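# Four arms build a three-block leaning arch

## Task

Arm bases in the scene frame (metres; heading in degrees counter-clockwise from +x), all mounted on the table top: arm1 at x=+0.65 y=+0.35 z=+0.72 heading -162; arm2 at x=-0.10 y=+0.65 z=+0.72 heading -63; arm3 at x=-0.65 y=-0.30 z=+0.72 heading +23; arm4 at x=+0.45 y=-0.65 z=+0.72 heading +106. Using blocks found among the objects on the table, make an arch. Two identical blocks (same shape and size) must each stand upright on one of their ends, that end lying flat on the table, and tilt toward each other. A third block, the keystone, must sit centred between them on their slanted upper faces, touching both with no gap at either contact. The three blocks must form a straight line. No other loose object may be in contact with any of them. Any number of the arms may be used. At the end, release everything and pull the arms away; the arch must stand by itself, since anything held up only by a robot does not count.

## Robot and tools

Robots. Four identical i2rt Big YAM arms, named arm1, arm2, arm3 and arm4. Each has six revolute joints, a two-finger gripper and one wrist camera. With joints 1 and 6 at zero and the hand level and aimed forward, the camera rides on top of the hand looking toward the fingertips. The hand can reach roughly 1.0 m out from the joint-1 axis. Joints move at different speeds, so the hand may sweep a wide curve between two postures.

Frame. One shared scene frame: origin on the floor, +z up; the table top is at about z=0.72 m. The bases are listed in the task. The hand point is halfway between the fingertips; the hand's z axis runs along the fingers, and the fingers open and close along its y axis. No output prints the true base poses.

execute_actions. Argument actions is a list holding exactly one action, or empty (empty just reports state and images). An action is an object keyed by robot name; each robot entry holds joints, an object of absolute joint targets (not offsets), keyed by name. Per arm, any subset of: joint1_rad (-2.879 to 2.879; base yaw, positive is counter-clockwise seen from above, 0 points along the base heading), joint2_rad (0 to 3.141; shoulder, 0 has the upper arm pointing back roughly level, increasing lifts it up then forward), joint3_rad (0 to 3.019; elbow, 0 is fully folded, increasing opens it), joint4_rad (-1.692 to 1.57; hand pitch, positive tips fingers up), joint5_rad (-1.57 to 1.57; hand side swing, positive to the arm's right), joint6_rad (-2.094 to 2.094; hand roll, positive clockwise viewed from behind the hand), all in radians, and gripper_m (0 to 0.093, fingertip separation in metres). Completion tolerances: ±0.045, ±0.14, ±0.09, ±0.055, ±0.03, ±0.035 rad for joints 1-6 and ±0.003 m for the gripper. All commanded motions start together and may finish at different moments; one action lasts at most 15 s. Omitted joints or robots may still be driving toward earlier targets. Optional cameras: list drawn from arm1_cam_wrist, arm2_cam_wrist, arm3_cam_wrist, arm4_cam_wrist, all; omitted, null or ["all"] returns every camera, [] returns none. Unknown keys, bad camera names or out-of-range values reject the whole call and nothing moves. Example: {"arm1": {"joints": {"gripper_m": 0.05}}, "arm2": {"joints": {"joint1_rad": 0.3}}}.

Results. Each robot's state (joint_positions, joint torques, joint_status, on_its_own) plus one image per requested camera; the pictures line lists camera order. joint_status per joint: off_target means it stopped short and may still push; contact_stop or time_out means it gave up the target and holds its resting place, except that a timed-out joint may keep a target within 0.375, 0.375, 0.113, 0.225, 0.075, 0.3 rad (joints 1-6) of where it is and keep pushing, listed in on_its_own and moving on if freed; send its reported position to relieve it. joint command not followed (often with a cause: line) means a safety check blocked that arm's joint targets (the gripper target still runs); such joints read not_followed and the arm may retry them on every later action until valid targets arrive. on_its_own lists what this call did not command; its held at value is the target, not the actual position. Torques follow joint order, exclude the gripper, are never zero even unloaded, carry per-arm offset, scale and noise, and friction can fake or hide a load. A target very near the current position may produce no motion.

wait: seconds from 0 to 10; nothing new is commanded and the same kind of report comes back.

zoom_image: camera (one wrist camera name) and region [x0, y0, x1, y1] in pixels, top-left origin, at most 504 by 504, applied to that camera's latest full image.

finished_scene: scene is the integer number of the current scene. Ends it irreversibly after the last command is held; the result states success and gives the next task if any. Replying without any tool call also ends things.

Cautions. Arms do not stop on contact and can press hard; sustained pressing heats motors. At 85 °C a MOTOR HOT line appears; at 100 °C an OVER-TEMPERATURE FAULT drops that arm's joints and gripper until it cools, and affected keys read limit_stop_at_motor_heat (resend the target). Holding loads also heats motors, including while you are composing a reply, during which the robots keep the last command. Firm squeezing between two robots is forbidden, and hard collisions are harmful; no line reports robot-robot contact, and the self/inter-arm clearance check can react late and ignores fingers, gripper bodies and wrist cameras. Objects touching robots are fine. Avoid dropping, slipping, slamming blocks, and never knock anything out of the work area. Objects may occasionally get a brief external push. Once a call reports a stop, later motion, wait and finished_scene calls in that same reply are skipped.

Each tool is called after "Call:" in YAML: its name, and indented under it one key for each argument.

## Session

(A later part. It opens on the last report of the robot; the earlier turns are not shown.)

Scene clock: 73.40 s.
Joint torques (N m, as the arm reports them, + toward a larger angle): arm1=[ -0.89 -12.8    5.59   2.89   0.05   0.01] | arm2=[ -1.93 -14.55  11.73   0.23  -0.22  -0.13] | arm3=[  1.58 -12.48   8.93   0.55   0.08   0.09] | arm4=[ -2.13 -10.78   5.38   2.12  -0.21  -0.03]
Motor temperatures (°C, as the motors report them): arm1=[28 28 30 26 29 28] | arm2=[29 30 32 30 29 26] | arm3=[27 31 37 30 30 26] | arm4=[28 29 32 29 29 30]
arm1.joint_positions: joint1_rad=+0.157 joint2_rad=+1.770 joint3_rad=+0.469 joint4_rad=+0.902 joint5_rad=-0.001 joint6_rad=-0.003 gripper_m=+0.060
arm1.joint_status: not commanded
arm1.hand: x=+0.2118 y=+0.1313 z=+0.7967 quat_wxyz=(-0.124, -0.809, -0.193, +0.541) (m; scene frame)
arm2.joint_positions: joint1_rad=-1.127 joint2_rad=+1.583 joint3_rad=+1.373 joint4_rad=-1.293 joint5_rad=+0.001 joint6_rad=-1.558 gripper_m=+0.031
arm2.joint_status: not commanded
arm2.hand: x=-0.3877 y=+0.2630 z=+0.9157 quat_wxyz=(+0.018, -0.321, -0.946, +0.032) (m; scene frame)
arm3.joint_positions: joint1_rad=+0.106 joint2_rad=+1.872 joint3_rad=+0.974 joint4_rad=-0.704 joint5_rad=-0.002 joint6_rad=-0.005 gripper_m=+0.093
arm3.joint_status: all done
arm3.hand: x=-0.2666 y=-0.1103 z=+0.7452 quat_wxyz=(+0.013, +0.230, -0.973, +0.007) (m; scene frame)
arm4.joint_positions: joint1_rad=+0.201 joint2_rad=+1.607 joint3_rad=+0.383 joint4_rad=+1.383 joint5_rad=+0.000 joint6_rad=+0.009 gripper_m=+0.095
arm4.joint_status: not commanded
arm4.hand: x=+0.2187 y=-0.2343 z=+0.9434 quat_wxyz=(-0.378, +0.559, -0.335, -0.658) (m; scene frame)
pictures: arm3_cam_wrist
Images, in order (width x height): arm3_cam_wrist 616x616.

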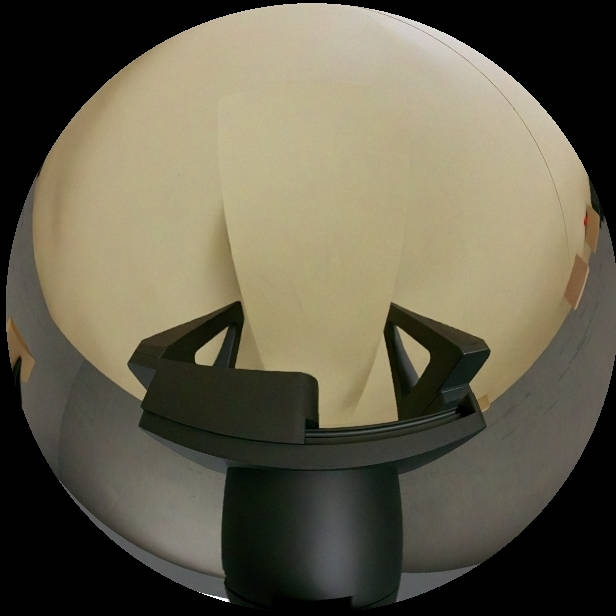

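Call:
execute_actions:
  actions:
    - {"arm3":{"joints":{"joint2_rad":1.81,"joint3_rad":0.90,"joint4_rad":-0.64}}}
  cameras: ["arm3_cam_wrist"]

Scene clock: 74.53 s.
Joint torques (N m, as the arm reports them, + toward a larger angle): arm1=[ -0.91 -12.84   5.54   2.9    0.05   0.  ] | arm2=[ -2.02 -14.38  11.73   0.27  -0.22  -0.14] | arm3=[  2.02 -14.53   5.27   0.96   0.09   0.07] | arm4=[ -2.06 -10.86   5.5    2.05  -0.21  -0.04]
Motor temperatures (°C, as the motors report them): arm1=[28 28 29 26 29 28] | arm2=[29 30 32 30 29 26] | arm3=[27 31 37 30 30 26] | arm4=[28 29 32 29 29 30]
arm1.joint_positions: joint1_rad=+0.157 joint2_rad=+1.770 joint3_rad=+0.469 joint4_rad=+0.902 joint5_rad=-0.001 joint6_rad=-0.003 gripper_m=+0.060
arm1.joint_status: not commanded
arm1.hand: x=+0.2118 y=+0.1313 z=+0.7967 quat_wxyz=(-0.124, -0.809, -0.193, +0.541) (m; scene frame)
arm2.joint_positions: joint1_rad=-1.127 joint2_rad=+1.583 joint3_rad=+1.373 joint4_rad=-1.293 joint5_rad=+0.001 joint6_rad=-1.558 gripper_m=+0.031
arm2.joint_status: not commanded
arm2.hand: x=-0.3877 y=+0.2630 z=+0.9157 quat_wxyz=(+0.018, -0.321, -0.946, +0.032) (m; scene frame)
arm3.joint_positions: joint1_rad=+0.106 joint2_rad=+1.828 joint3_rad=+0.904 joint4_rad=-0.657 joint5_rad=-0.002 joint6_rad=-0.005 gripper_m=+0.093
arm3.joint_status: all done
arm3.hand: x=-0.2828 y=-0.1183 z=+0.7462 quat_wxyz=(+0.003, +0.230, -0.973, +0.005) (m; scene frame)
arm4.joint_positions: joint1_rad=+0.201 joint2_rad=+1.607 joint3_rad=+0.383 joint4_rad=+1.383 joint5_rad=+0.000 joint6_rad=+0.009 gripper_m=+0.095
arm4.joint_status: not commanded
arm4.hand: x=+0.2187 y=-0.2343 z=+0.9434 quat_wxyz=(-0.378, +0.559, -0.335, -0.658) (m; scene frame)
pictures: arm3_cam_wrist
Images, in order (width x height): arm3_cam_wrist 616x616.

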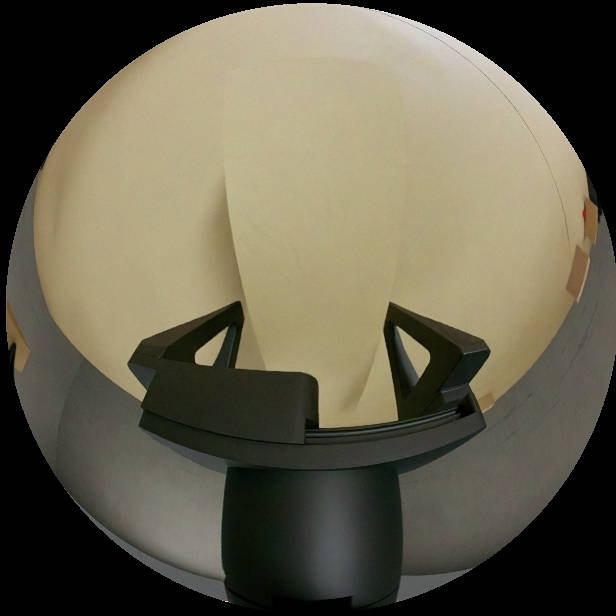

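Call:
execute_actions:
  actions:
    - {"arm3":{"joints":{"gripper_m":0.03}}}
  cameras: []

Call:
execute_actions:
  actions:
    - {"arm3":{"joints":{"joint2_rad":1.5,"joint3_rad":0.95,"joint4_rad":-0.9}}}
  cameras: []

Call:
execute_actions:
  actions:
    - {"arm3":{"joints":{"joint1_rad":0.115,"joint2_rad":1.7,"joint3_rad":1.05,"joint4_rad":0.66}},"arm2":{"joints":{"joint1_rad":-0.9,"joint2_rad":1.2,"joint3_rad":0.9,"joint4_rad":0.33,"joint5_rad":0}}}
  cameras: ["arm3_cam_wrist","arm4_cam_wrist"]

Scene clock: 75.40 s.
Joint torques (N m, as the arm reports them, + toward a larger angle): arm1=[ -0.82 -12.76   5.56   2.9    0.05   0.01] | arm2=[ -1.98 -14.56  11.75   0.25  -0.2   -0.15] | arm3=[  2.31 -13.67   5.14   0.73   0.     0.09] | arm4=[ -1.91 -10.64   5.48   2.08  -0.19  -0.02]
Motor temperatures (°C, as the motors report them): arm1=[28 28 29 26 29 28] | arm2=[29 30 32 30 29 26] | arm3=[27 31 36 30 30 26] | arm4=[28 29 32 29 29 30]
arm1.joint_positions: joint1_rad=+0.157 joint2_rad=+1.770 joint3_rad=+0.469 joint4_rad=+0.902 joint5_rad=-0.001 joint6_rad=-0.003 gripper_m=+0.060
arm1.joint_status: not commanded
arm1.hand: x=+0.2118 y=+0.1313 z=+0.7967 quat_wxyz=(-0.124, -0.809, -0.193, +0.541) (m; scene frame)
arm2.joint_positions: joint1_rad=-1.127 joint2_rad=+1.583 joint3_rad=+1.373 joint4_rad=-1.293 joint5_rad=+0.001 joint6_rad=-1.558 gripper_m=+0.031
arm2.joint_status: not commanded
arm2.hand: x=-0.3877 y=+0.2630 z=+0.9157 quat_wxyz=(+0.018, -0.321, -0.946, +0.032) (m; scene frame)
arm3.joint_positions: joint1_rad=+0.106 joint2_rad=+1.828 joint3_rad=+0.904 joint4_rad=-0.656 joint5_rad=+0.000 joint6_rad=-0.003 gripper_m=+0.060
arm3.joint_status: gripper_m off_target (ended at +0.060, target +0.030)
arm3.hand: x=-0.2824 y=-0.1183 z=+0.7464 quat_wxyz=(+0.002, +0.229, -0.973, +0.006) (m; scene frame)
arm4.joint_positions: joint1_rad=+0.201 joint2_rad=+1.607 joint3_rad=+0.383 joint4_rad=+1.383 joint5_rad=+0.000 joint6_rad=+0.009 gripper_m=+0.095
arm4.joint_status: not commanded
arm4.hand: x=+0.2187 y=-0.2343 z=+0.9434 quat_wxyz=(-0.378, +0.559, -0.335, -0.658) (m; scene frame)
pictures: none
No camera images: the call's "cameras" was empty. Leave "cameras" out to get every camera's image.

Scene clock: 76.47 s.
Joint torques (N m, as the arm reports them, + toward a larger angle): arm1=[ -0.85 -12.79   5.53   2.89   0.05   0.02] | arm2=[ -2.13 -14.46  11.76   0.27  -0.21  -0.14] | arm3=[  1.09 -11.27  11.7   -0.34   0.03   0.05] | arm4=[ -1.99 -10.81   5.26   2.17  -0.2   -0.03]
Motor temperatures (°C, as the motors report them): arm1=[28 28 29 26 29 28] | arm2=[29 30 32 30 29 26] | arm3=[27 31 36 29 30 26] | arm4=[28 29 32 29 29 30]
arm1.joint_positions: joint1_rad=+0.157 joint2_rad=+1.770 joint3_rad=+0.469 joint4_rad=+0.902 joint5_rad=-0.001 joint6_rad=-0.003 gripper_m=+0.060
arm1.joint_status: not commanded
arm1.hand: x=+0.2118 y=+0.1313 z=+0.7967 quat_wxyz=(-0.124, -0.809, -0.193, +0.541) (m; scene frame)
arm2.joint_positions: joint1_rad=-1.127 joint2_rad=+1.583 joint3_rad=+1.373 joint4_rad=-1.293 joint5_rad=+0.001 joint6_rad=-1.558 gripper_m=+0.031
arm2.joint_status: not commanded
arm2.hand: x=-0.3877 y=+0.2630 z=+0.9157 quat_wxyz=(+0.018, -0.321, -0.946, +0.032) (m; scene frame)
arm3.joint_positions: joint1_rad=+0.106 joint2_rad=+1.505 joint3_rad=+0.904 joint4_rad=-0.886 joint5_rad=+0.000 joint6_rad=-0.003 gripper_m=+0.060
arm3.joint_status: all done
arm3.hand: x=-0.2935 y=-0.1225 z=+0.8694 quat_wxyz=(-0.043, +0.229, -0.972, -0.005) (m; scene frame)
arm4.joint_positions: joint1_rad=+0.201 joint2_rad=+1.607 joint3_rad=+0.383 joint4_rad=+1.383 joint5_rad=+0.000 joint6_rad=+0.009 gripper_m=+0.095
arm4.joint_status: not commanded
arm4.hand: x=+0.2187 y=-0.2343 z=+0.9434 quat_wxyz=(-0.378, +0.559, -0.335, -0.658) (m; scene frame)
pictures: none
No camera images: the call's "cameras" was empty. Leave "cameras" out to get every camera's image.

Scene clock: 79.90 s.
Joint torques (N m, as the arm reports them, + toward a larger angle): arm1=[ -0.83 -12.84   5.56   2.89   0.05   0.01] | arm2=[ -2.42 -10.31  12.02   3.68   0.07  -0.03] | arm3=[  2.62 -16.88  13.51   4.6    0.03   0.01] | arm4=[ -2.08 -11.11   5.36   1.99  -0.2   -0.05]
Motor temperatures (°C, as the motors report them): arm1=[28 28 29 26 29 28] | arm2=[29 30 32 30 29 26] | arm3=[27 31 37 30 30 26] | arm4=[28 29 31 29 29 30]
arm1.joint_positions: joint1_rad=+0.157 joint2_rad=+1.770 joint3_rad=+0.469 joint4_rad=+0.902 joint5_rad=-0.001 joint6_rad=-0.003 gripper_m=+0.060
arm1.joint_status: not commanded
arm1.hand: x=+0.2118 y=+0.1313 z=+0.7967 quat_wxyz=(-0.124, -0.809, -0.193, +0.541) (m; scene frame)
arm2.joint_positions: joint1_rad=-0.892 joint2_rad=+1.200 joint3_rad=+0.884 joint4_rad=+0.300 joint5_rad=-0.003 joint6_rad=-1.559 gripper_m=+0.031
arm2.joint_status: all done
arm2.hand: x=-0.3144 y=+0.1386 z=+1.1165 quat_wxyz=(+0.141, -0.142, -0.698, +0.688) (m; scene frame)
arm3.joint_positions: joint1_rad=+0.106 joint2_rad=+1.729 joint3_rad=+0.989 joint4_rad=+0.599 joint5_rad=+0.000 joint6_rad=-0.003 gripper_m=+0.060
arm3.joint_status: joint4_rad time_out (moved +1.485 of +1.546); the others done
arm3.on_its_own: joint4_rad reads +0.599 and still pushes toward +0.660 since a time_out
arm3.hand: x=-0.0488 y=+0.0003 z=+1.0195 quat_wxyz=(-0.640, +0.176, -0.734, -0.145) (m; scene frame)
arm4.joint_positions: joint1_rad=+0.201 joint2_rad=+1.607 joint3_rad=+0.383 joint4_rad=+1.383 joint5_rad=+0.000 joint6_rad=+0.009 gripper_m=+0.095
arm4.joint_status: not commanded
arm4.hand: x=+0.2187 y=-0.2343 z=+0.9434 quat_wxyz=(-0.378, +0.559, -0.335, -0.658) (m; scene frame)
pictures: arm3_cam_wrist, arm4_cam_wrist
Images, in order (width x height): arm3_cam_wrist 616x616, arm4_cam_wrist 616x616.

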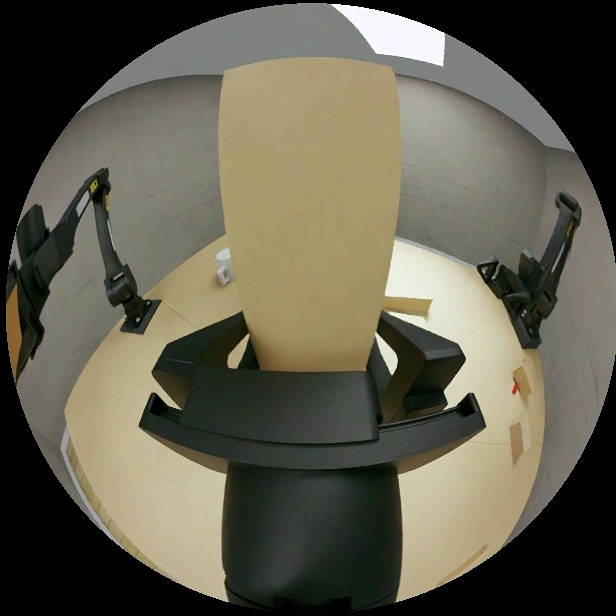

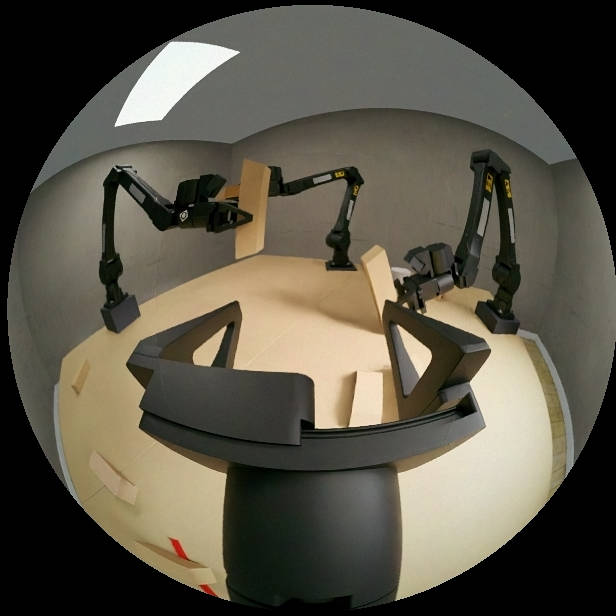

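Call:
execute_actions:
  actions:
    - {"arm3":{"joints":{"joint2_rad":2.08,"joint3_rad":1.19,"joint4_rad":0.65}}}
  cameras: ["arm4_cam_wrist"]

Call:
zoom_image:
  camera: "arm4_cam_wrist"
  region: [200, 190, 440, 370]

Scene clock: 81.70 s.
Joint torques (N m, as the arm reports them, + toward a larger angle): arm1=[ -0.96 -12.73   5.55   2.89   0.05   0.01] | arm2=[ -2.44 -10.12  12.05   3.68   0.07  -0.03] | arm3=[  2.25 -22.46  10.05   3.33   0.11   0.05] | arm4=[ -1.86 -11.1    5.36   2.07  -0.2   -0.04]
Motor temperatures (°C, as the motors report them): arm1=[28 28 29 26 29 28] | arm2=[29 30 32 30 29 26] | arm3=[27 31 37 30 30 26] | arm4=[28 29 31 29 29 30]
arm1.joint_positions: joint1_rad=+0.157 joint2_rad=+1.770 joint3_rad=+0.469 joint4_rad=+0.902 joint5_rad=-0.001 joint6_rad=-0.003 gripper_m=+0.060
arm1.joint_status: not commanded
arm1.hand: x=+0.2118 y=+0.1313 z=+0.7967 quat_wxyz=(-0.124, -0.809, -0.193, +0.541) (m; scene frame)
arm2.joint_positions: joint1_rad=-0.892 joint2_rad=+1.200 joint3_rad=+0.884 joint4_rad=+0.300 joint5_rad=-0.003 joint6_rad=-1.559 gripper_m=+0.031
arm2.joint_status: not commanded
arm2.hand: x=-0.3144 y=+0.1386 z=+1.1165 quat_wxyz=(+0.141, -0.142, -0.698, +0.688) (m; scene frame)
arm3.joint_positions: joint1_rad=+0.106 joint2_rad=+2.138 joint3_rad=+1.150 joint4_rad=+0.610 joint5_rad=+0.000 joint6_rad=-0.003 gripper_m=+0.060
arm3.joint_status: all done
arm3.hand: x=-0.0054 y=+0.0196 z=+0.8214 quat_wxyz=(-0.549, +0.192, -0.804, -0.123) (m; scene frame)
arm4.joint_positions: joint1_rad=+0.201 joint2_rad=+1.607 joint3_rad=+0.383 joint4_rad=+1.383 joint5_rad=+0.000 joint6_rad=+0.009 gripper_m=+0.095
arm4.joint_status: not commanded
arm4.hand: x=+0.2187 y=-0.2343 z=+0.9434 quat_wxyz=(-0.378, +0.559, -0.335, -0.658) (m; scene frame)
pictures: arm4_cam_wrist
Images, in order (width x height): arm4_cam_wrist 616x616.

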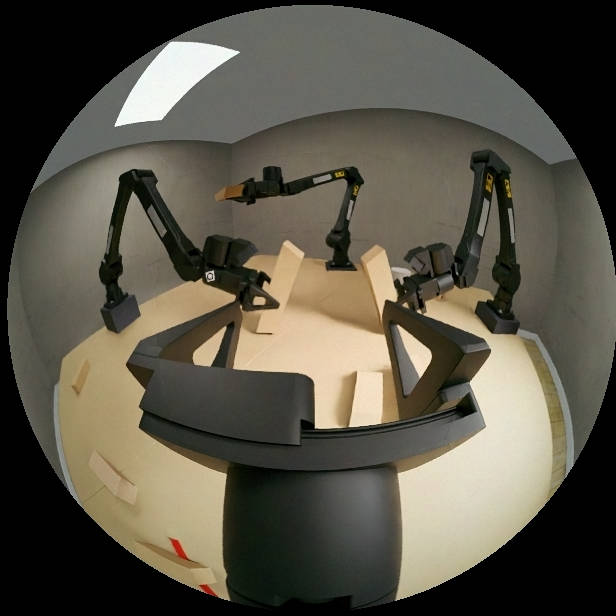

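Region (200, 190, 440, 370) of arm4_cam_wrist's 616x616 image, scaled by 2.100, with more detail than that image has; it fills the top 378 rows of this view, and the rest is white.

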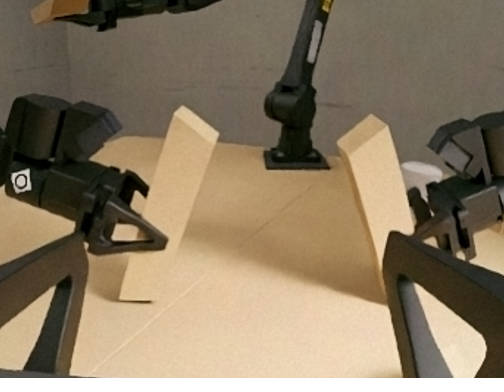

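Call:
execute_actions:
  actions:
    - {"arm3":{"joints":{"joint2_rad":2.11,"joint4_rad":0.66}},"arm1":{"joints":{"joint2_rad":1.78}}}
  cameras: ["arm4_cam_wrist"]

Call:
zoom_image:
  camera: "arm4_cam_wrist"
  region: [200, 190, 440, 370]

Scene clock: 82.57 s.
Joint torques (N m, as the arm reports them, + toward a larger angle): arm1=[ -0.75 -10.4    5.58   2.83   0.05   0.02] | arm2=[ -2.36 -10.2   12.05   3.65   0.07  -0.03] | arm3=[  2.02 -20.4   10.1    3.96   0.02   0.07] | arm4=[ -1.98 -10.77   5.38   2.19  -0.2   -0.03]
Motor temperatures (°C, as the motors report them): arm1=[28 28 29 26 29 28] | arm2=[29 30 32 30 29 26] | arm3=[27 32 37 30 30 26] | arm4=[28 29 31 29 29 30]
arm1.joint_positions: joint1_rad=+0.157 joint2_rad=+1.771 joint3_rad=+0.469 joint4_rad=+0.903 joint5_rad=-0.001 joint6_rad=-0.002 gripper_m=+0.060
arm1.joint_status: all done
arm1.hand: x=+0.2118 y=+0.1313 z=+0.7963 quat_wxyz=(-0.124, -0.809, -0.193, +0.541) (m; scene frame)
arm2.joint_positions: joint1_rad=-0.892 joint2_rad=+1.200 joint3_rad=+0.884 joint4_rad=+0.300 joint5_rad=-0.003 joint6_rad=-1.559 gripper_m=+0.031
arm2.joint_status: not commanded
arm2.hand: x=-0.3144 y=+0.1386 z=+1.1165 quat_wxyz=(+0.141, -0.142, -0.698, +0.688) (m; scene frame)
arm3.joint_positions: joint1_rad=+0.106 joint2_rad=+2.138 joint3_rad=+1.150 joint4_rad=+0.610 joint5_rad=+0.000 joint6_rad=-0.003 gripper_m=+0.060
arm3.joint_status: all done
arm3.hand: x=-0.0054 y=+0.0196 z=+0.8214 quat_wxyz=(-0.549, +0.192, -0.804, -0.123) (m; scene frame)
arm4.joint_positions: joint1_rad=+0.201 joint2_rad=+1.607 joint3_rad=+0.383 joint4_rad=+1.383 joint5_rad=+0.000 joint6_rad=+0.009 gripper_m=+0.095
arm4.joint_status: not commanded
arm4.hand: x=+0.2187 y=-0.2343 z=+0.9434 quat_wxyz=(-0.378, +0.559, -0.335, -0.658) (m; scene frame)
pictures: arm4_cam_wrist
Images, in order (width x height): arm4_cam_wrist 616x616.

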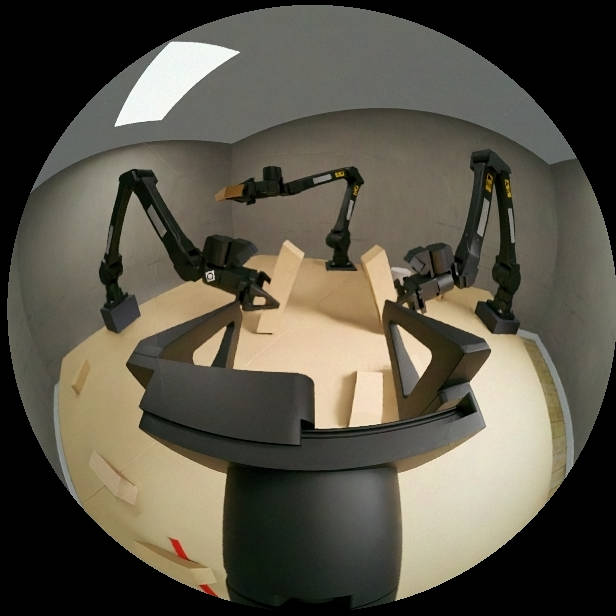

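Region (200, 190, 440, 370) of arm4_cam_wrist's 616x616 image, scaled by 2.100, with more detail than that image has; it fills the top 378 rows of this view, and the rest is white.

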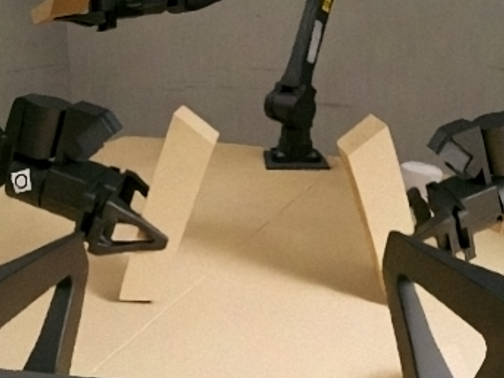

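Call:
execute_actions:
  actions:
    - {"arm3":{"joints":{"joint2_rad":2.15,"joint4_rad":0.66}}}
  cameras: ["arm4_cam_wrist"]

Call:
zoom_image:
  camera: "arm4_cam_wrist"
  region: [200, 190, 440, 370]

Scene clock: 83.57 s.
Joint torques (N m, as the arm reports them, + toward a larger angle): arm1=[ -0.79 -10.45   5.58   2.82   0.04   0.01] | arm2=[ -2.23 -10.38  12.06   3.67   0.07  -0.03] | arm3=[  2.23 -17.89   9.89   3.81   0.03  -0.04] | arm4=[ -1.79 -11.09   5.46   2.07  -0.25  -0.04]
Motor temperatures (°C, as the motors report them): arm1=[28 28 29 26 29 28] | arm2=[29 30 32 30 29 26] | arm3=[27 32 37 30 30 26] | arm4=[28 29 31 29 29 30]
arm1.joint_positions: joint1_rad=+0.157 joint2_rad=+1.771 joint3_rad=+0.469 joint4_rad=+0.903 joint5_rad=-0.001 joint6_rad=-0.002 gripper_m=+0.060
arm1.joint_status: not commanded
arm1.hand: x=+0.2118 y=+0.1313 z=+0.7963 quat_wxyz=(-0.124, -0.809, -0.193, +0.541) (m; scene frame)
arm2.joint_positions: joint1_rad=-0.892 joint2_rad=+1.200 joint3_rad=+0.884 joint4_rad=+0.300 joint5_rad=-0.003 joint6_rad=-1.559 gripper_m=+0.031
arm2.joint_status: not commanded
arm2.hand: x=-0.3144 y=+0.1386 z=+1.1165 quat_wxyz=(+0.141, -0.142, -0.698, +0.688) (m; scene frame)
arm3.joint_positions: joint1_rad=+0.106 joint2_rad=+2.153 joint3_rad=+1.150 joint4_rad=+0.613 joint5_rad=+0.000 joint6_rad=-0.003 gripper_m=+0.060
arm3.joint_status: all done
arm3.hand: x=-0.0069 y=+0.0188 z=+0.8115 quat_wxyz=(-0.544, +0.193, -0.808, -0.122) (m; scene frame)
arm4.joint_positions: joint1_rad=+0.201 joint2_rad=+1.607 joint3_rad=+0.383 joint4_rad=+1.383 joint5_rad=+0.000 joint6_rad=+0.009 gripper_m=+0.095
arm4.joint_status: not commanded
arm4.hand: x=+0.2187 y=-0.2343 z=+0.9434 quat_wxyz=(-0.378, +0.559, -0.335, -0.658) (m; scene frame)
pictures: arm4_cam_wrist
Images, in order (width x height): arm4_cam_wrist 616x616.

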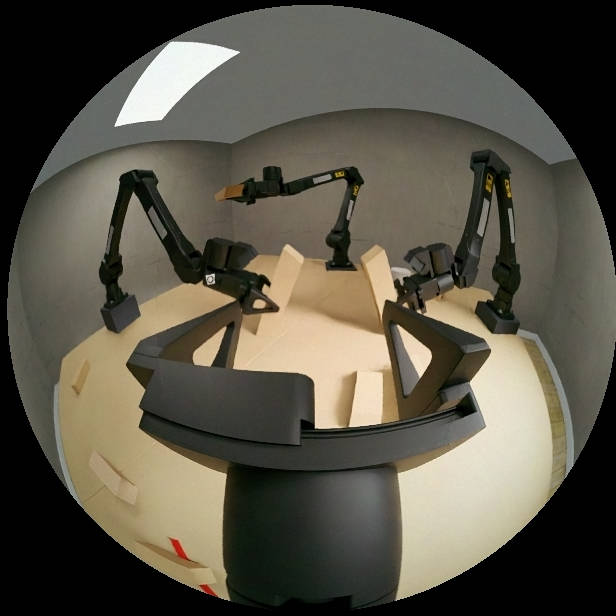

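Region (200, 190, 440, 370) of arm4_cam_wrist's 616x616 image, scaled by 2.100, with more detail than that image has; it fills the top 378 rows of this view, and the rest is white.

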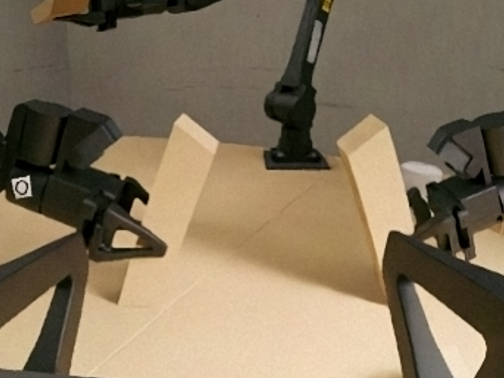

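Call:
execute_actions:
  actions:
    - {"arm2":{"joints":{"joint1_rad":-0.209,"joint2_rad":1.3,"joint3_rad":0.87,"joint4_rad":0.52,"joint5_rad":-0.18}}}
  cameras: []

Call:
execute_actions:
  actions:
    - {"arm2":{"joints":{"joint4_rad":0.87}}}
  cameras: []

Call:
execute_actions:
  actions:
    - {"arm2":{"joints":{"joint2_rad":1.565,"joint3_rad":0.79}}}
  cameras: ["arm4_cam_wrist","arm2_cam_wrist"]

Call:
zoom_image:
  camera: "arm4_cam_wrist"
  region: [200, 150, 440, 330]

Scene clock: 85.73 s.
Joint torques (N m, as the arm reports them, + toward a larger angle): arm1=[ -0.75 -10.28   5.54   2.83   0.05   0.01] | arm2=[ -1.74 -12.66  11.23   3.64   0.04  -0.02] | arm3=[  1.78 -18.03   9.93   3.97   0.03   0.01] | arm4=[ -1.93 -10.97   5.33   2.02  -0.22  -0.02]
Motor temperatures (°C, as the motors report them): arm1=[28 28 29 26 29 28] | arm2=[29 30 32 30 29 26] | arm3=[27 32 37 30 30 26] | arm4=[28 29 31 29 29 30]
arm1.joint_positions: joint1_rad=+0.157 joint2_rad=+1.771 joint3_rad=+0.469 joint4_rad=+0.903 joint5_rad=-0.001 joint6_rad=-0.002 gripper_m=+0.060
arm1.joint_status: not commanded
arm1.hand: x=+0.2118 y=+0.1313 z=+0.7963 quat_wxyz=(-0.124, -0.809, -0.193, +0.541) (m; scene frame)
arm2.joint_positions: joint1_rad=-0.206 joint2_rad=+1.311 joint3_rad=+0.858 joint4_rad=+0.489 joint5_rad=-0.182 joint6_rad=-1.559 gripper_m=+0.031
arm2.joint_status: all done
arm2.hand: x=+0.0937 y=+0.1050 z=+1.0806 quat_wxyz=(-0.163, +0.162, -0.679, +0.698) (m; scene frame)
arm3.joint_positions: joint1_rad=+0.106 joint2_rad=+2.153 joint3_rad=+1.150 joint4_rad=+0.613 joint5_rad=+0.000 joint6_rad=-0.003 gripper_m=+0.060
arm3.joint_status: not commanded
arm3.hand: x=-0.0069 y=+0.0188 z=+0.8115 quat_wxyz=(-0.544, +0.193, -0.808, -0.122) (m; scene frame)
arm4.joint_positions: joint1_rad=+0.201 joint2_rad=+1.607 joint3_rad=+0.383 joint4_rad=+1.383 joint5_rad=+0.000 joint6_rad=+0.009 gripper_m=+0.095
arm4.joint_status: not commanded
arm4.hand: x=+0.2187 y=-0.2343 z=+0.9434 quat_wxyz=(-0.378, +0.559, -0.335, -0.658) (m; scene frame)
pictures: none
No camera images: the call's "cameras" was empty. Leave "cameras" out to get every camera's image.

Scene clock: 86.80 s.
Joint torques (N m, as the arm reports them, + toward a larger angle): arm1=[ -0.98 -10.34   5.51   2.82   0.06   0.01] | arm2=[ -1.84 -12.64  10.96   3.27   0.13  -0.04] | arm3=[  2.05 -18.02  10.01   3.81   0.06   0.04] | arm4=[ -2.2  -10.76   5.44   2.16  -0.18  -0.03]
Motor temperatures (°C, as the motors report them): arm1=[28 28 29 26 29 28] | arm2=[29 30 32 30 29 26] | arm3=[27 32 37 30 30 26] | arm4=[28 29 31 29 29 30]
arm1.joint_positions: joint1_rad=+0.157 joint2_rad=+1.771 joint3_rad=+0.469 joint4_rad=+0.903 joint5_rad=-0.001 joint6_rad=-0.002 gripper_m=+0.060
arm1.joint_status: not commanded
arm1.hand: x=+0.2118 y=+0.1313 z=+0.7963 quat_wxyz=(-0.124, -0.809, -0.193, +0.541) (m; scene frame)
arm2.joint_positions: joint1_rad=-0.206 joint2_rad=+1.311 joint3_rad=+0.858 joint4_rad=+0.842 joint5_rad=-0.182 joint6_rad=-1.559 gripper_m=+0.031
arm2.joint_status: all done
arm2.hand: x=+0.0899 y=+0.1218 z=+1.1641 quat_wxyz=(-0.167, +0.154, -0.543, +0.809) (m; scene frame)
arm3.joint_positions: joint1_rad=+0.106 joint2_rad=+2.153 joint3_rad=+1.150 joint4_rad=+0.613 joint5_rad=+0.000 joint6_rad=-0.003 gripper_m=+0.060
arm3.joint_status: not commanded
arm3.hand: x=-0.0069 y=+0.0188 z=+0.8115 quat_wxyz=(-0.544, +0.193, -0.808, -0.122) (m; scene frame)
arm4.joint_positions: joint1_rad=+0.201 joint2_rad=+1.607 joint3_rad=+0.383 joint4_rad=+1.383 joint5_rad=+0.000 joint6_rad=+0.009 gripper_m=+0.095
arm4.joint_status: not commanded
arm4.hand: x=+0.2187 y=-0.2343 z=+0.9434 quat_wxyz=(-0.378, +0.559, -0.335, -0.658) (m; scene frame)
pictures: none
No camera images: the call's "cameras" was empty. Leave "cameras" out to get every camera's image.

Scene clock: 87.93 s.
Joint torques (N m, as the arm reports them, + toward a larger angle): arm1=[ -0.91 -10.28   5.56   2.86   0.05   0.01] | arm2=[ -1.89 -16.5   10.07   2.95   0.04  -0.03] | arm3=[  1.28 -18.15   9.81   3.82   0.09   0.07] | arm4=[ -1.72 -11.38   5.46   2.28  -0.19  -0.06]
Motor temperatures (°C, as the motors report them): arm1=[28 28 29 26 29 28] | arm2=[29 30 32 30 29 26] | arm3=[27 32 37 30 30 26] | arm4=[28 29 31 29 29 30]
arm1.joint_positions: joint1_rad=+0.157 joint2_rad=+1.771 joint3_rad=+0.469 joint4_rad=+0.903 joint5_rad=-0.001 joint6_rad=-0.002 gripper_m=+0.060
arm1.joint_status: not commanded
arm1.hand: x=+0.2118 y=+0.1313 z=+0.7963 quat_wxyz=(-0.124, -0.809, -0.193, +0.541) (m; scene frame)
arm2.joint_positions: joint1_rad=-0.206 joint2_rad=+1.589 joint3_rad=+0.766 joint4_rad=+0.855 joint5_rad=-0.182 joint6_rad=-1.559 gripper_m=+0.031
arm2.joint_status: all done
arm2.hand: x=+0.0985 y=+0.0835 z=+0.9603 quat_wxyz=(-0.163, +0.162, -0.680, +0.696) (m; scene frame)
arm3.joint_positions: joint1_rad=+0.106 joint2_rad=+2.153 joint3_rad=+1.150 joint4_rad=+0.613 joint5_rad=+0.000 joint6_rad=-0.003 gripper_m=+0.060
arm3.joint_status: not commanded
arm3.hand: x=-0.0069 y=+0.0188 z=+0.8115 quat_wxyz=(-0.544, +0.193, -0.808, -0.122) (m; scene frame)
arm4.joint_positions: joint1_rad=+0.201 joint2_rad=+1.607 joint3_rad=+0.383 joint4_rad=+1.383 joint5_rad=+0.000 joint6_rad=+0.009 gripper_m=+0.095
arm4.joint_status: not commanded
arm4.hand: x=+0.2187 y=-0.2343 z=+0.9434 quat_wxyz=(-0.378, +0.559, -0.335, -0.658) (m; scene frame)
pictures: arm2_cam_wrist, arm4_cam_wrist
Images, in order (width x height): arm2_cam_wrist 616x616, arm4_cam_wrist 616x616.

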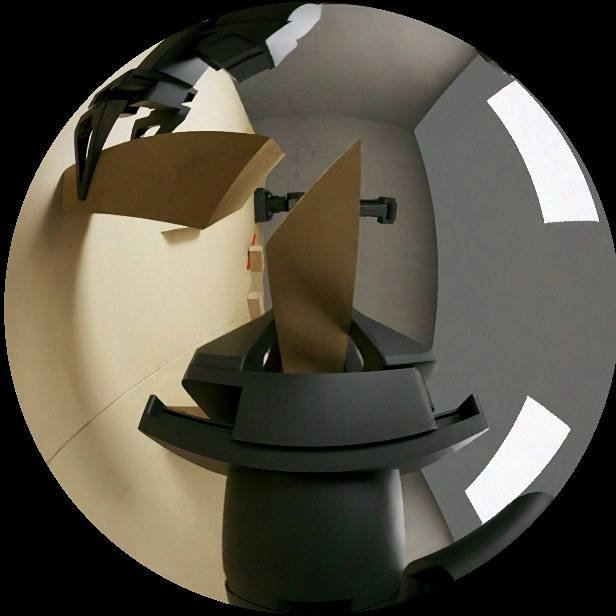

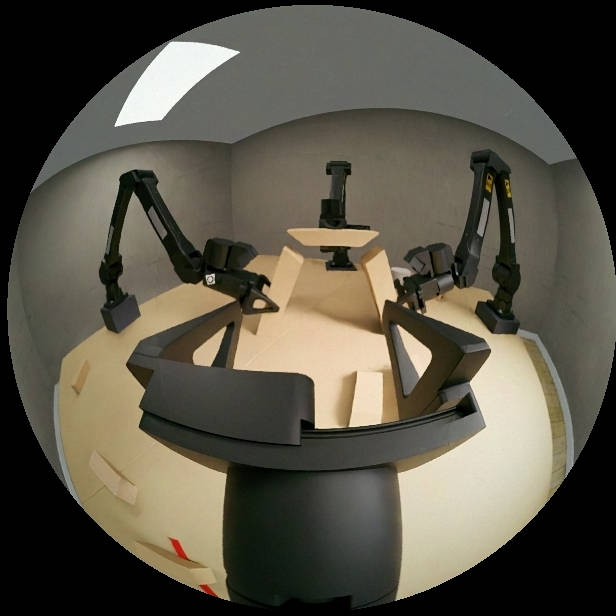

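Region (200, 150, 440, 330) of arm4_cam_wrist's 616x616 image, scaled by 2.100, with more detail than that image has; it fills the top 378 rows of this view, and the rest is white.

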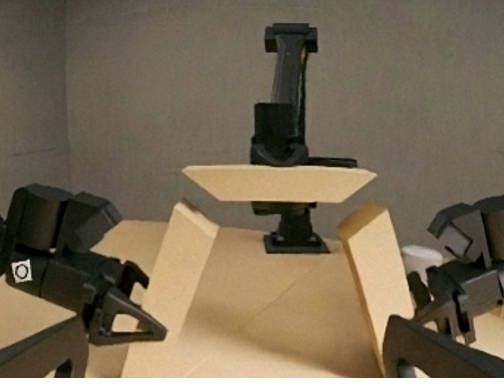

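Call:
execute_actions:
  actions:
    - {"arm2":{"joints":{"joint4_rad":0.97}}}
  cameras: []

Call:
execute_actions:
  actions:
    - {"arm2":{"joints":{"joint2_rad":1.635,"joint3_rad":0.775}}}

Scene clock: 88.93 s.
Joint torques (N m, as the arm reports them, + toward a larger angle): arm1=[ -0.76 -10.38   5.54   2.85   0.05   0.01] | arm2=[ -1.88 -16.39   9.99   3.61   0.07  -0.02] | arm3=[  2.3  -18.15   9.95   3.84   0.11   0.07] | arm4=[ -2.25 -10.57   5.44   2.11  -0.21  -0.03]
Motor temperatures (°C, as the motors report them): arm1=[28 28 29 26 29 28] | arm2=[29 30 32 30 29 26] | arm3=[27 32 37 30 30 26] | arm4=[28 29 31 29 29 30]
arm1.joint_positions: joint1_rad=+0.157 joint2_rad=+1.771 joint3_rad=+0.469 joint4_rad=+0.903 joint5_rad=-0.001 joint6_rad=-0.002 gripper_m=+0.060
arm1.joint_status: not commanded
arm1.hand: x=+0.2118 y=+0.1313 z=+0.7963 quat_wxyz=(-0.124, -0.809, -0.193, +0.541) (m; scene frame)
arm2.joint_positions: joint1_rad=-0.206 joint2_rad=+1.589 joint3_rad=+0.766 joint4_rad=+0.940 joint5_rad=-0.182 joint6_rad=-1.559 gripper_m=+0.031
arm2.joint_status: all done
arm2.hand: x=+0.0983 y=+0.0849 z=+0.9809 quat_wxyz=(-0.164, +0.160, -0.649, +0.725) (m; scene frame)
arm3.joint_positions: joint1_rad=+0.106 joint2_rad=+2.153 joint3_rad=+1.150 joint4_rad=+0.613 joint5_rad=+0.000 joint6_rad=-0.003 gripper_m=+0.060
arm3.joint_status: not commanded
arm3.hand: x=-0.0069 y=+0.0188 z=+0.8115 quat_wxyz=(-0.544, +0.193, -0.808, -0.122) (m; scene frame)
arm4.joint_positions: joint1_rad=+0.201 joint2_rad=+1.607 joint3_rad=+0.383 joint4_rad=+1.383 joint5_rad=+0.000 joint6_rad=+0.009 gripper_m=+0.095
arm4.joint_status: not commanded
arm4.hand: x=+0.2187 y=-0.2343 z=+0.9434 quat_wxyz=(-0.378, +0.559, -0.335, -0.658) (m; scene frame)
pictures: none
No camera images: the call's "cameras" was empty. Leave "cameras" out to get every camera's image.

Scene clock: 89.70 s.
Joint torques (N m, as the arm reports them, + toward a larger angle): arm1=[ -0.87 -10.34   5.54   2.83   0.05   0.01] | arm2=[ -1.98 -13.9    8.6    3.45   0.05  -0.04] | arm3=[  2.24 -17.89  10.02   3.99   0.06   0.05] | arm4=[ -2.05 -11.25   5.38   2.05  -0.2   -0.06]
Motor temperatures (°C, as the motors report them): arm1=[28 28 29 26 29 28] | arm2=[29 30 32 30 29 26] | arm3=[27 32 37 30 30 26] | arm4=[28 29 31 29 29 30]
arm1.joint_positions: joint1_rad=+0.157 joint2_rad=+1.771 joint3_rad=+0.469 joint4_rad=+0.903 joint5_rad=-0.001 joint6_rad=-0.002 gripper_m=+0.060
arm1.joint_status: not commanded
arm1.hand: x=+0.2118 y=+0.1313 z=+0.7963 quat_wxyz=(-0.124, -0.809, -0.193, +0.541) (m; scene frame)
arm2.joint_positions: joint1_rad=-0.206 joint2_rad=+1.625 joint3_rad=+0.766 joint4_rad=+0.944 joint5_rad=-0.182 joint6_rad=-1.559 gripper_m=+0.031
arm2.joint_status: all done
arm2.hand: x=+0.0992 y=+0.0811 z=+0.9610 quat_wxyz=(-0.164, +0.161, -0.661, +0.714) (m; scene frame)
arm3.joint_positions: joint1_rad=+0.106 joint2_rad=+2.153 joint3_rad=+1.150 joint4_rad=+0.613 joint5_rad=+0.000 joint6_rad=-0.003 gripper_m=+0.060
arm3.joint_status: not commanded
arm3.hand: x=-0.0069 y=+0.0188 z=+0.8115 quat_wxyz=(-0.544, +0.193, -0.808, -0.122) (m; scene frame)
arm4.joint_positions: joint1_rad=+0.201 joint2_rad=+1.607 joint3_rad=+0.383 joint4_rad=+1.383 joint5_rad=+0.000 joint6_rad=+0.009 gripper_m=+0.095
arm4.joint_status: not commanded
arm4.hand: x=+0.2187 y=-0.2343 z=+0.9434 quat_wxyz=(-0.378, +0.559, -0.335, -0.658) (m; scene frame)
pictures: arm1_cam_wrist, arm2_cam_wrist, arm3_cam_wrist, arm4_cam_wrist
Images, in order (width x height): arm1_cam_wrist 616x616, arm2_cam_wrist 616x616, arm3_cam_wrist 616x616, arm4_cam_wrist 616x616.

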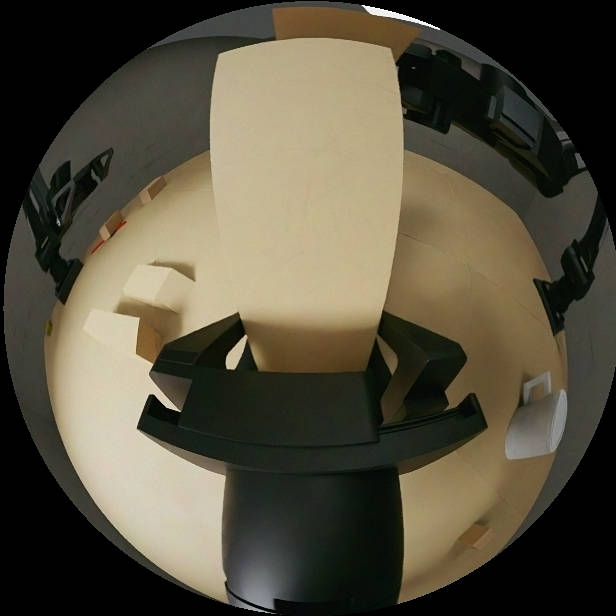

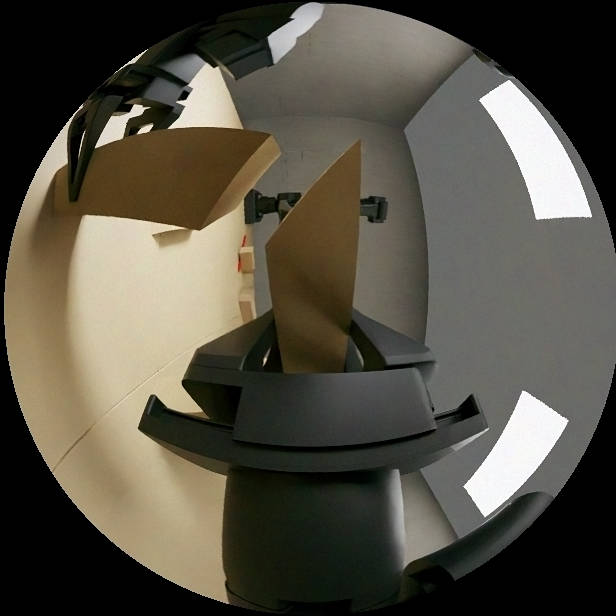

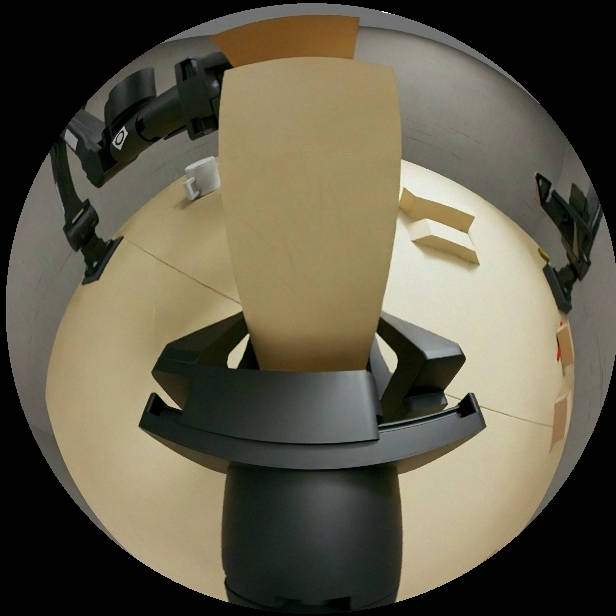

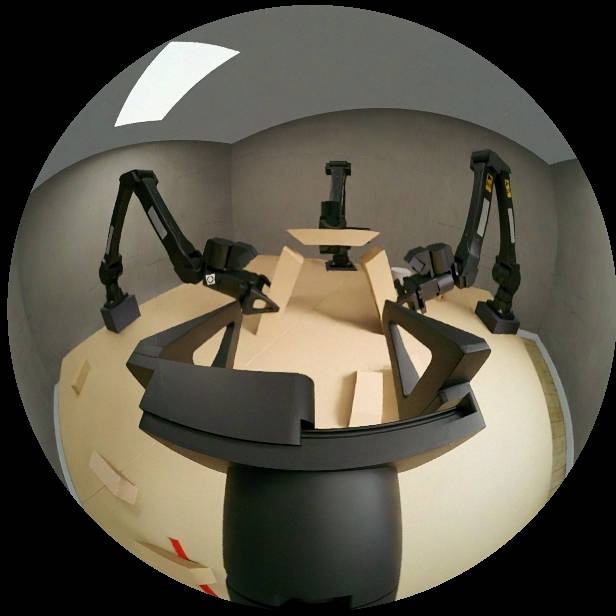

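Call:
execute_actions:
  actions:
    - {"arm2":{"joints":{"joint1_rad":-0.196,"joint2_rad":1.66,"joint3_rad":0.82,"joint5_rad":-0.145}}}

Scene clock: 90.83 s.
Joint torques (N m, as the arm reports them, + toward a larger angle): arm1=[ -0.88 -10.32   5.54   2.85   0.05   0.01] | arm2=[ -0.54 -13.78  11.99   3.44   0.09  -0.03] | arm3=[  2.28 -18.06   9.93   3.67   0.11   0.02] | arm4=[ -1.48 -11.46   5.27   2.04  -0.19  -0.05]
Motor temperatures (°C, as the motors report them): arm1=[28 28 29 26 29 28] | arm2=[29 30 32 30 29 26] | arm3=[27 32 37 30 30 26] | arm4=[28 29 31 29 29 30]
arm1.joint_positions: joint1_rad=+0.157 joint2_rad=+1.771 joint3_rad=+0.469 joint4_rad=+0.903 joint5_rad=-0.001 joint6_rad=-0.002 gripper_m=+0.060
arm1.joint_status: not commanded
arm1.hand: x=+0.2118 y=+0.1313 z=+0.7963 quat_wxyz=(-0.124, -0.809, -0.193, +0.541) (m; scene frame)
arm2.joint_positions: joint1_rad=-0.206 joint2_rad=+1.647 joint3_rad=+0.766 joint4_rad=+0.944 joint5_rad=-0.149 joint6_rad=-1.559 gripper_m=+0.031
arm2.joint_status: all done
arm2.hand: x=+0.0944 y=+0.0765 z=+0.9488 quat_wxyz=(-0.152, +0.149, -0.672, +0.710) (m; scene frame)
arm3.joint_positions: joint1_rad=+0.106 joint2_rad=+2.153 joint3_rad=+1.150 joint4_rad=+0.613 joint5_rad=+0.000 joint6_rad=-0.003 gripper_m=+0.060
arm3.joint_status: not commanded
arm3.hand: x=-0.0069 y=+0.0188 z=+0.8115 quat_wxyz=(-0.544, +0.193, -0.808, -0.122) (m; scene frame)
arm4.joint_positions: joint1_rad=+0.201 joint2_rad=+1.607 joint3_rad=+0.383 joint4_rad=+1.383 joint5_rad=+0.000 joint6_rad=+0.009 gripper_m=+0.095
arm4.joint_status: not commanded
arm4.hand: x=+0.2187 y=-0.2343 z=+0.9434 quat_wxyz=(-0.378, +0.559, -0.335, -0.658) (m; scene frame)
pictures: arm1_cam_wrist, arm2_cam_wrist, arm3_cam_wrist, arm4_cam_wrist
Images, in order (width x height): arm1_cam_wrist 616x616, arm2_cam_wrist 616x616, arm3_cam_wrist 616x616, arm4_cam_wrist 616x616.

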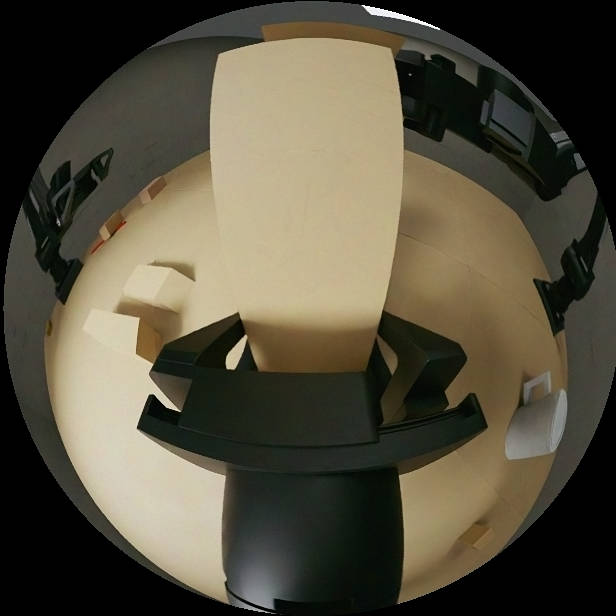

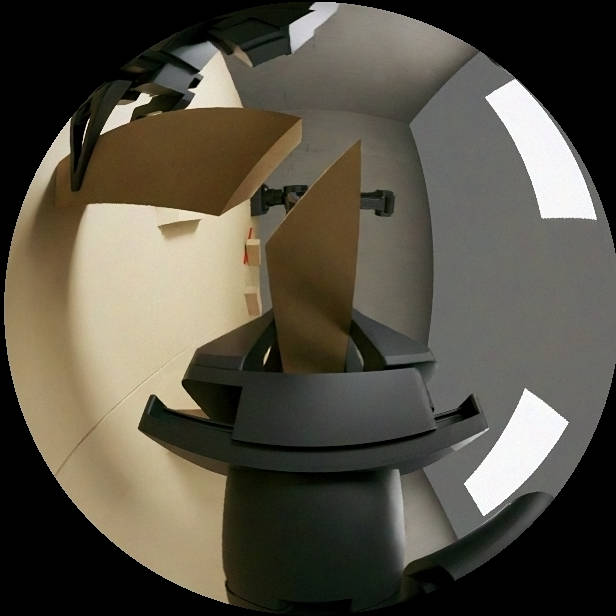

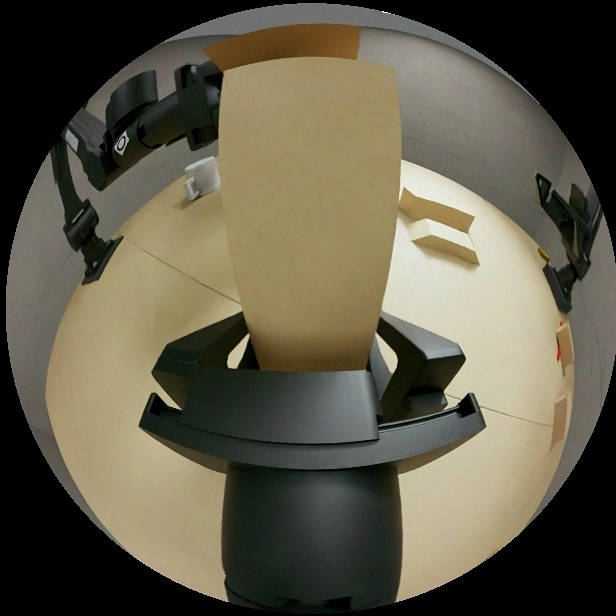

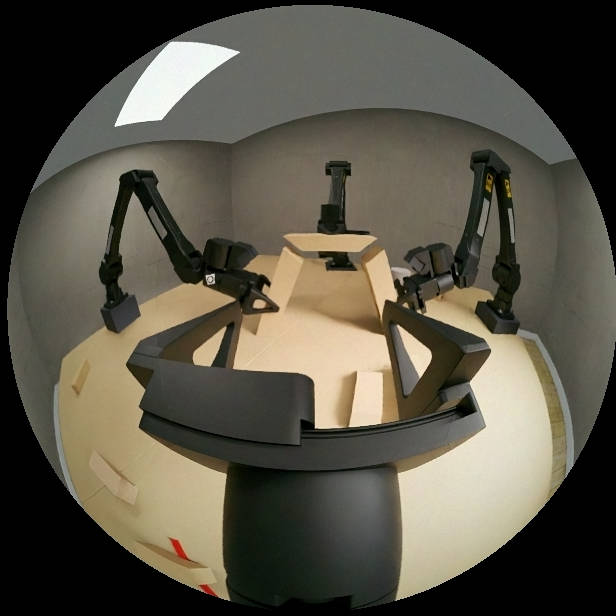

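Call:
execute_actions:
  actions:
    - {"arm2":{"joints":{"joint1_rad":-0.175,"joint3_rad":0.85}}}

Scene clock: 91.63 s.
Joint torques (N m, as the arm reports them, + toward a larger angle): arm1=[ -0.89 -10.41   5.53   2.81   0.05   0.02] | arm2=[ -1.1  -13.97  11.7    3.4    0.05  -0.03] | arm3=[  2.38 -17.58  10.1    3.9    0.09   0.04] | arm4=[ -1.54 -10.84   5.31   2.15  -0.19  -0.02]
Motor temperatures (°C, as the motors report them): arm1=[28 28 29 26 29 28] | arm2=[29 30 32 30 29 26] | arm3=[27 32 37 30 30 26] | arm4=[28 29 31 29 29 30]
arm1.joint_positions: joint1_rad=+0.157 joint2_rad=+1.771 joint3_rad=+0.469 joint4_rad=+0.903 joint5_rad=-0.001 joint6_rad=-0.002 gripper_m=+0.060
arm1.joint_status: not commanded
arm1.hand: x=+0.2118 y=+0.1313 z=+0.7963 quat_wxyz=(-0.124, -0.809, -0.193, +0.541) (m; scene frame)
arm2.joint_positions: joint1_rad=-0.180 joint2_rad=+1.647 joint3_rad=+0.802 joint4_rad=+0.944 joint5_rad=-0.147 joint6_rad=-1.559 gripper_m=+0.031
arm2.joint_status: all done
arm2.hand: x=+0.1127 y=+0.0722 z=+0.9662 quat_wxyz=(-0.162, +0.157, -0.657, +0.720) (m; scene frame)
arm3.joint_positions: joint1_rad=+0.106 joint2_rad=+2.153 joint3_rad=+1.150 joint4_rad=+0.613 joint5_rad=+0.000 joint6_rad=-0.003 gripper_m=+0.060
arm3.joint_status: not commanded
arm3.hand: x=-0.0069 y=+0.0188 z=+0.8115 quat_wxyz=(-0.544, +0.193, -0.808, -0.122) (m; scene frame)
arm4.joint_positions: joint1_rad=+0.201 joint2_rad=+1.607 joint3_rad=+0.383 joint4_rad=+1.383 joint5_rad=+0.000 joint6_rad=+0.009 gripper_m=+0.095
arm4.joint_status: not commanded
arm4.hand: x=+0.2187 y=-0.2343 z=+0.9434 quat_wxyz=(-0.378, +0.559, -0.335, -0.658) (m; scene frame)
pictures: arm1_cam_wrist, arm2_cam_wrist, arm3_cam_wrist, arm4_cam_wrist
Images, in order (width x height): arm1_cam_wrist 616x616, arm2_cam_wrist 616x616, arm3_cam_wrist 616x616, arm4_cam_wrist 616x616.

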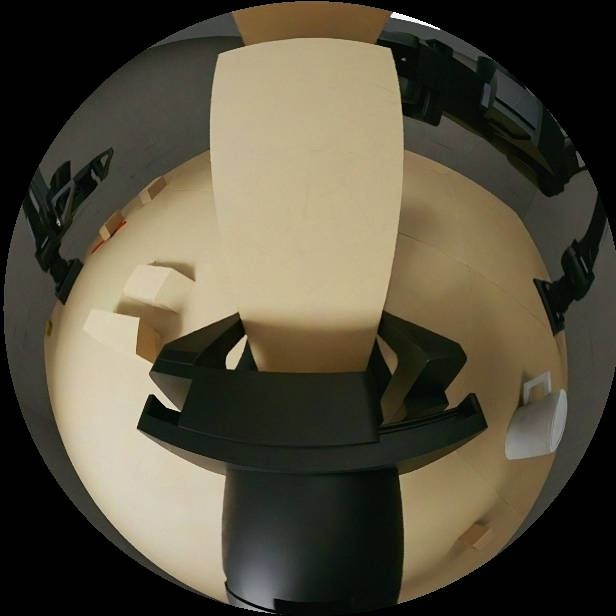

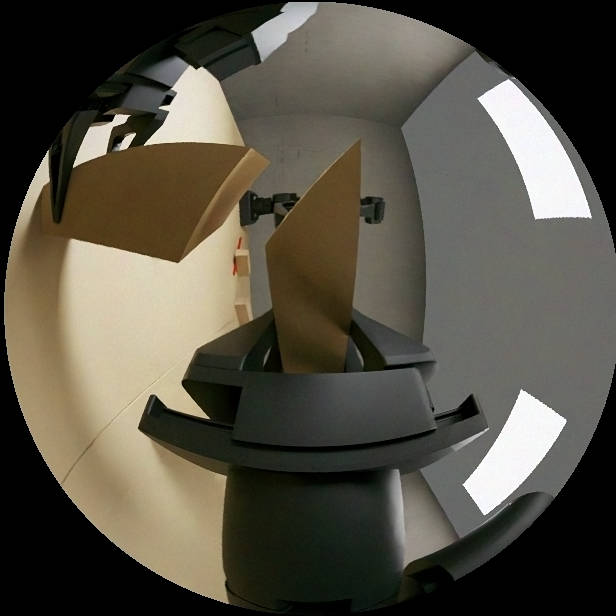

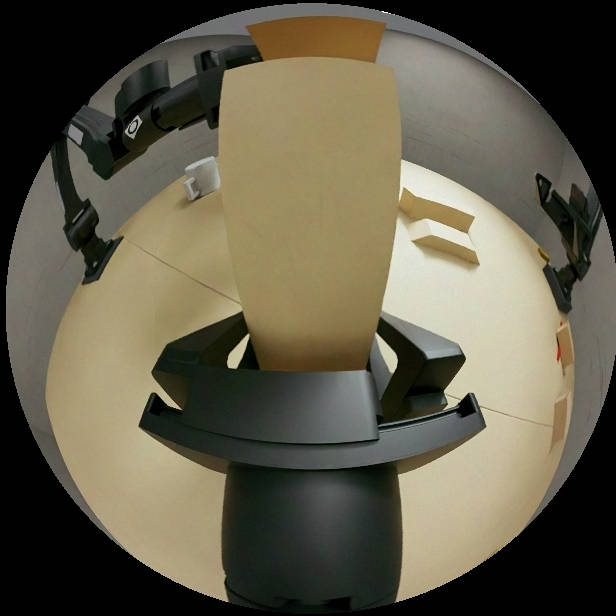

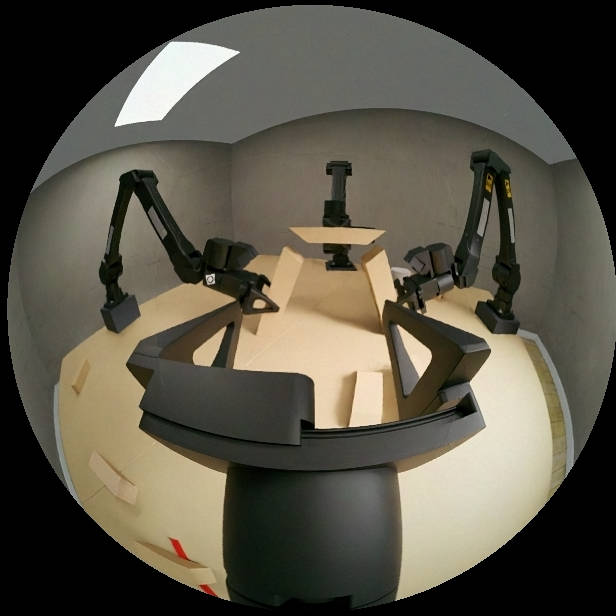

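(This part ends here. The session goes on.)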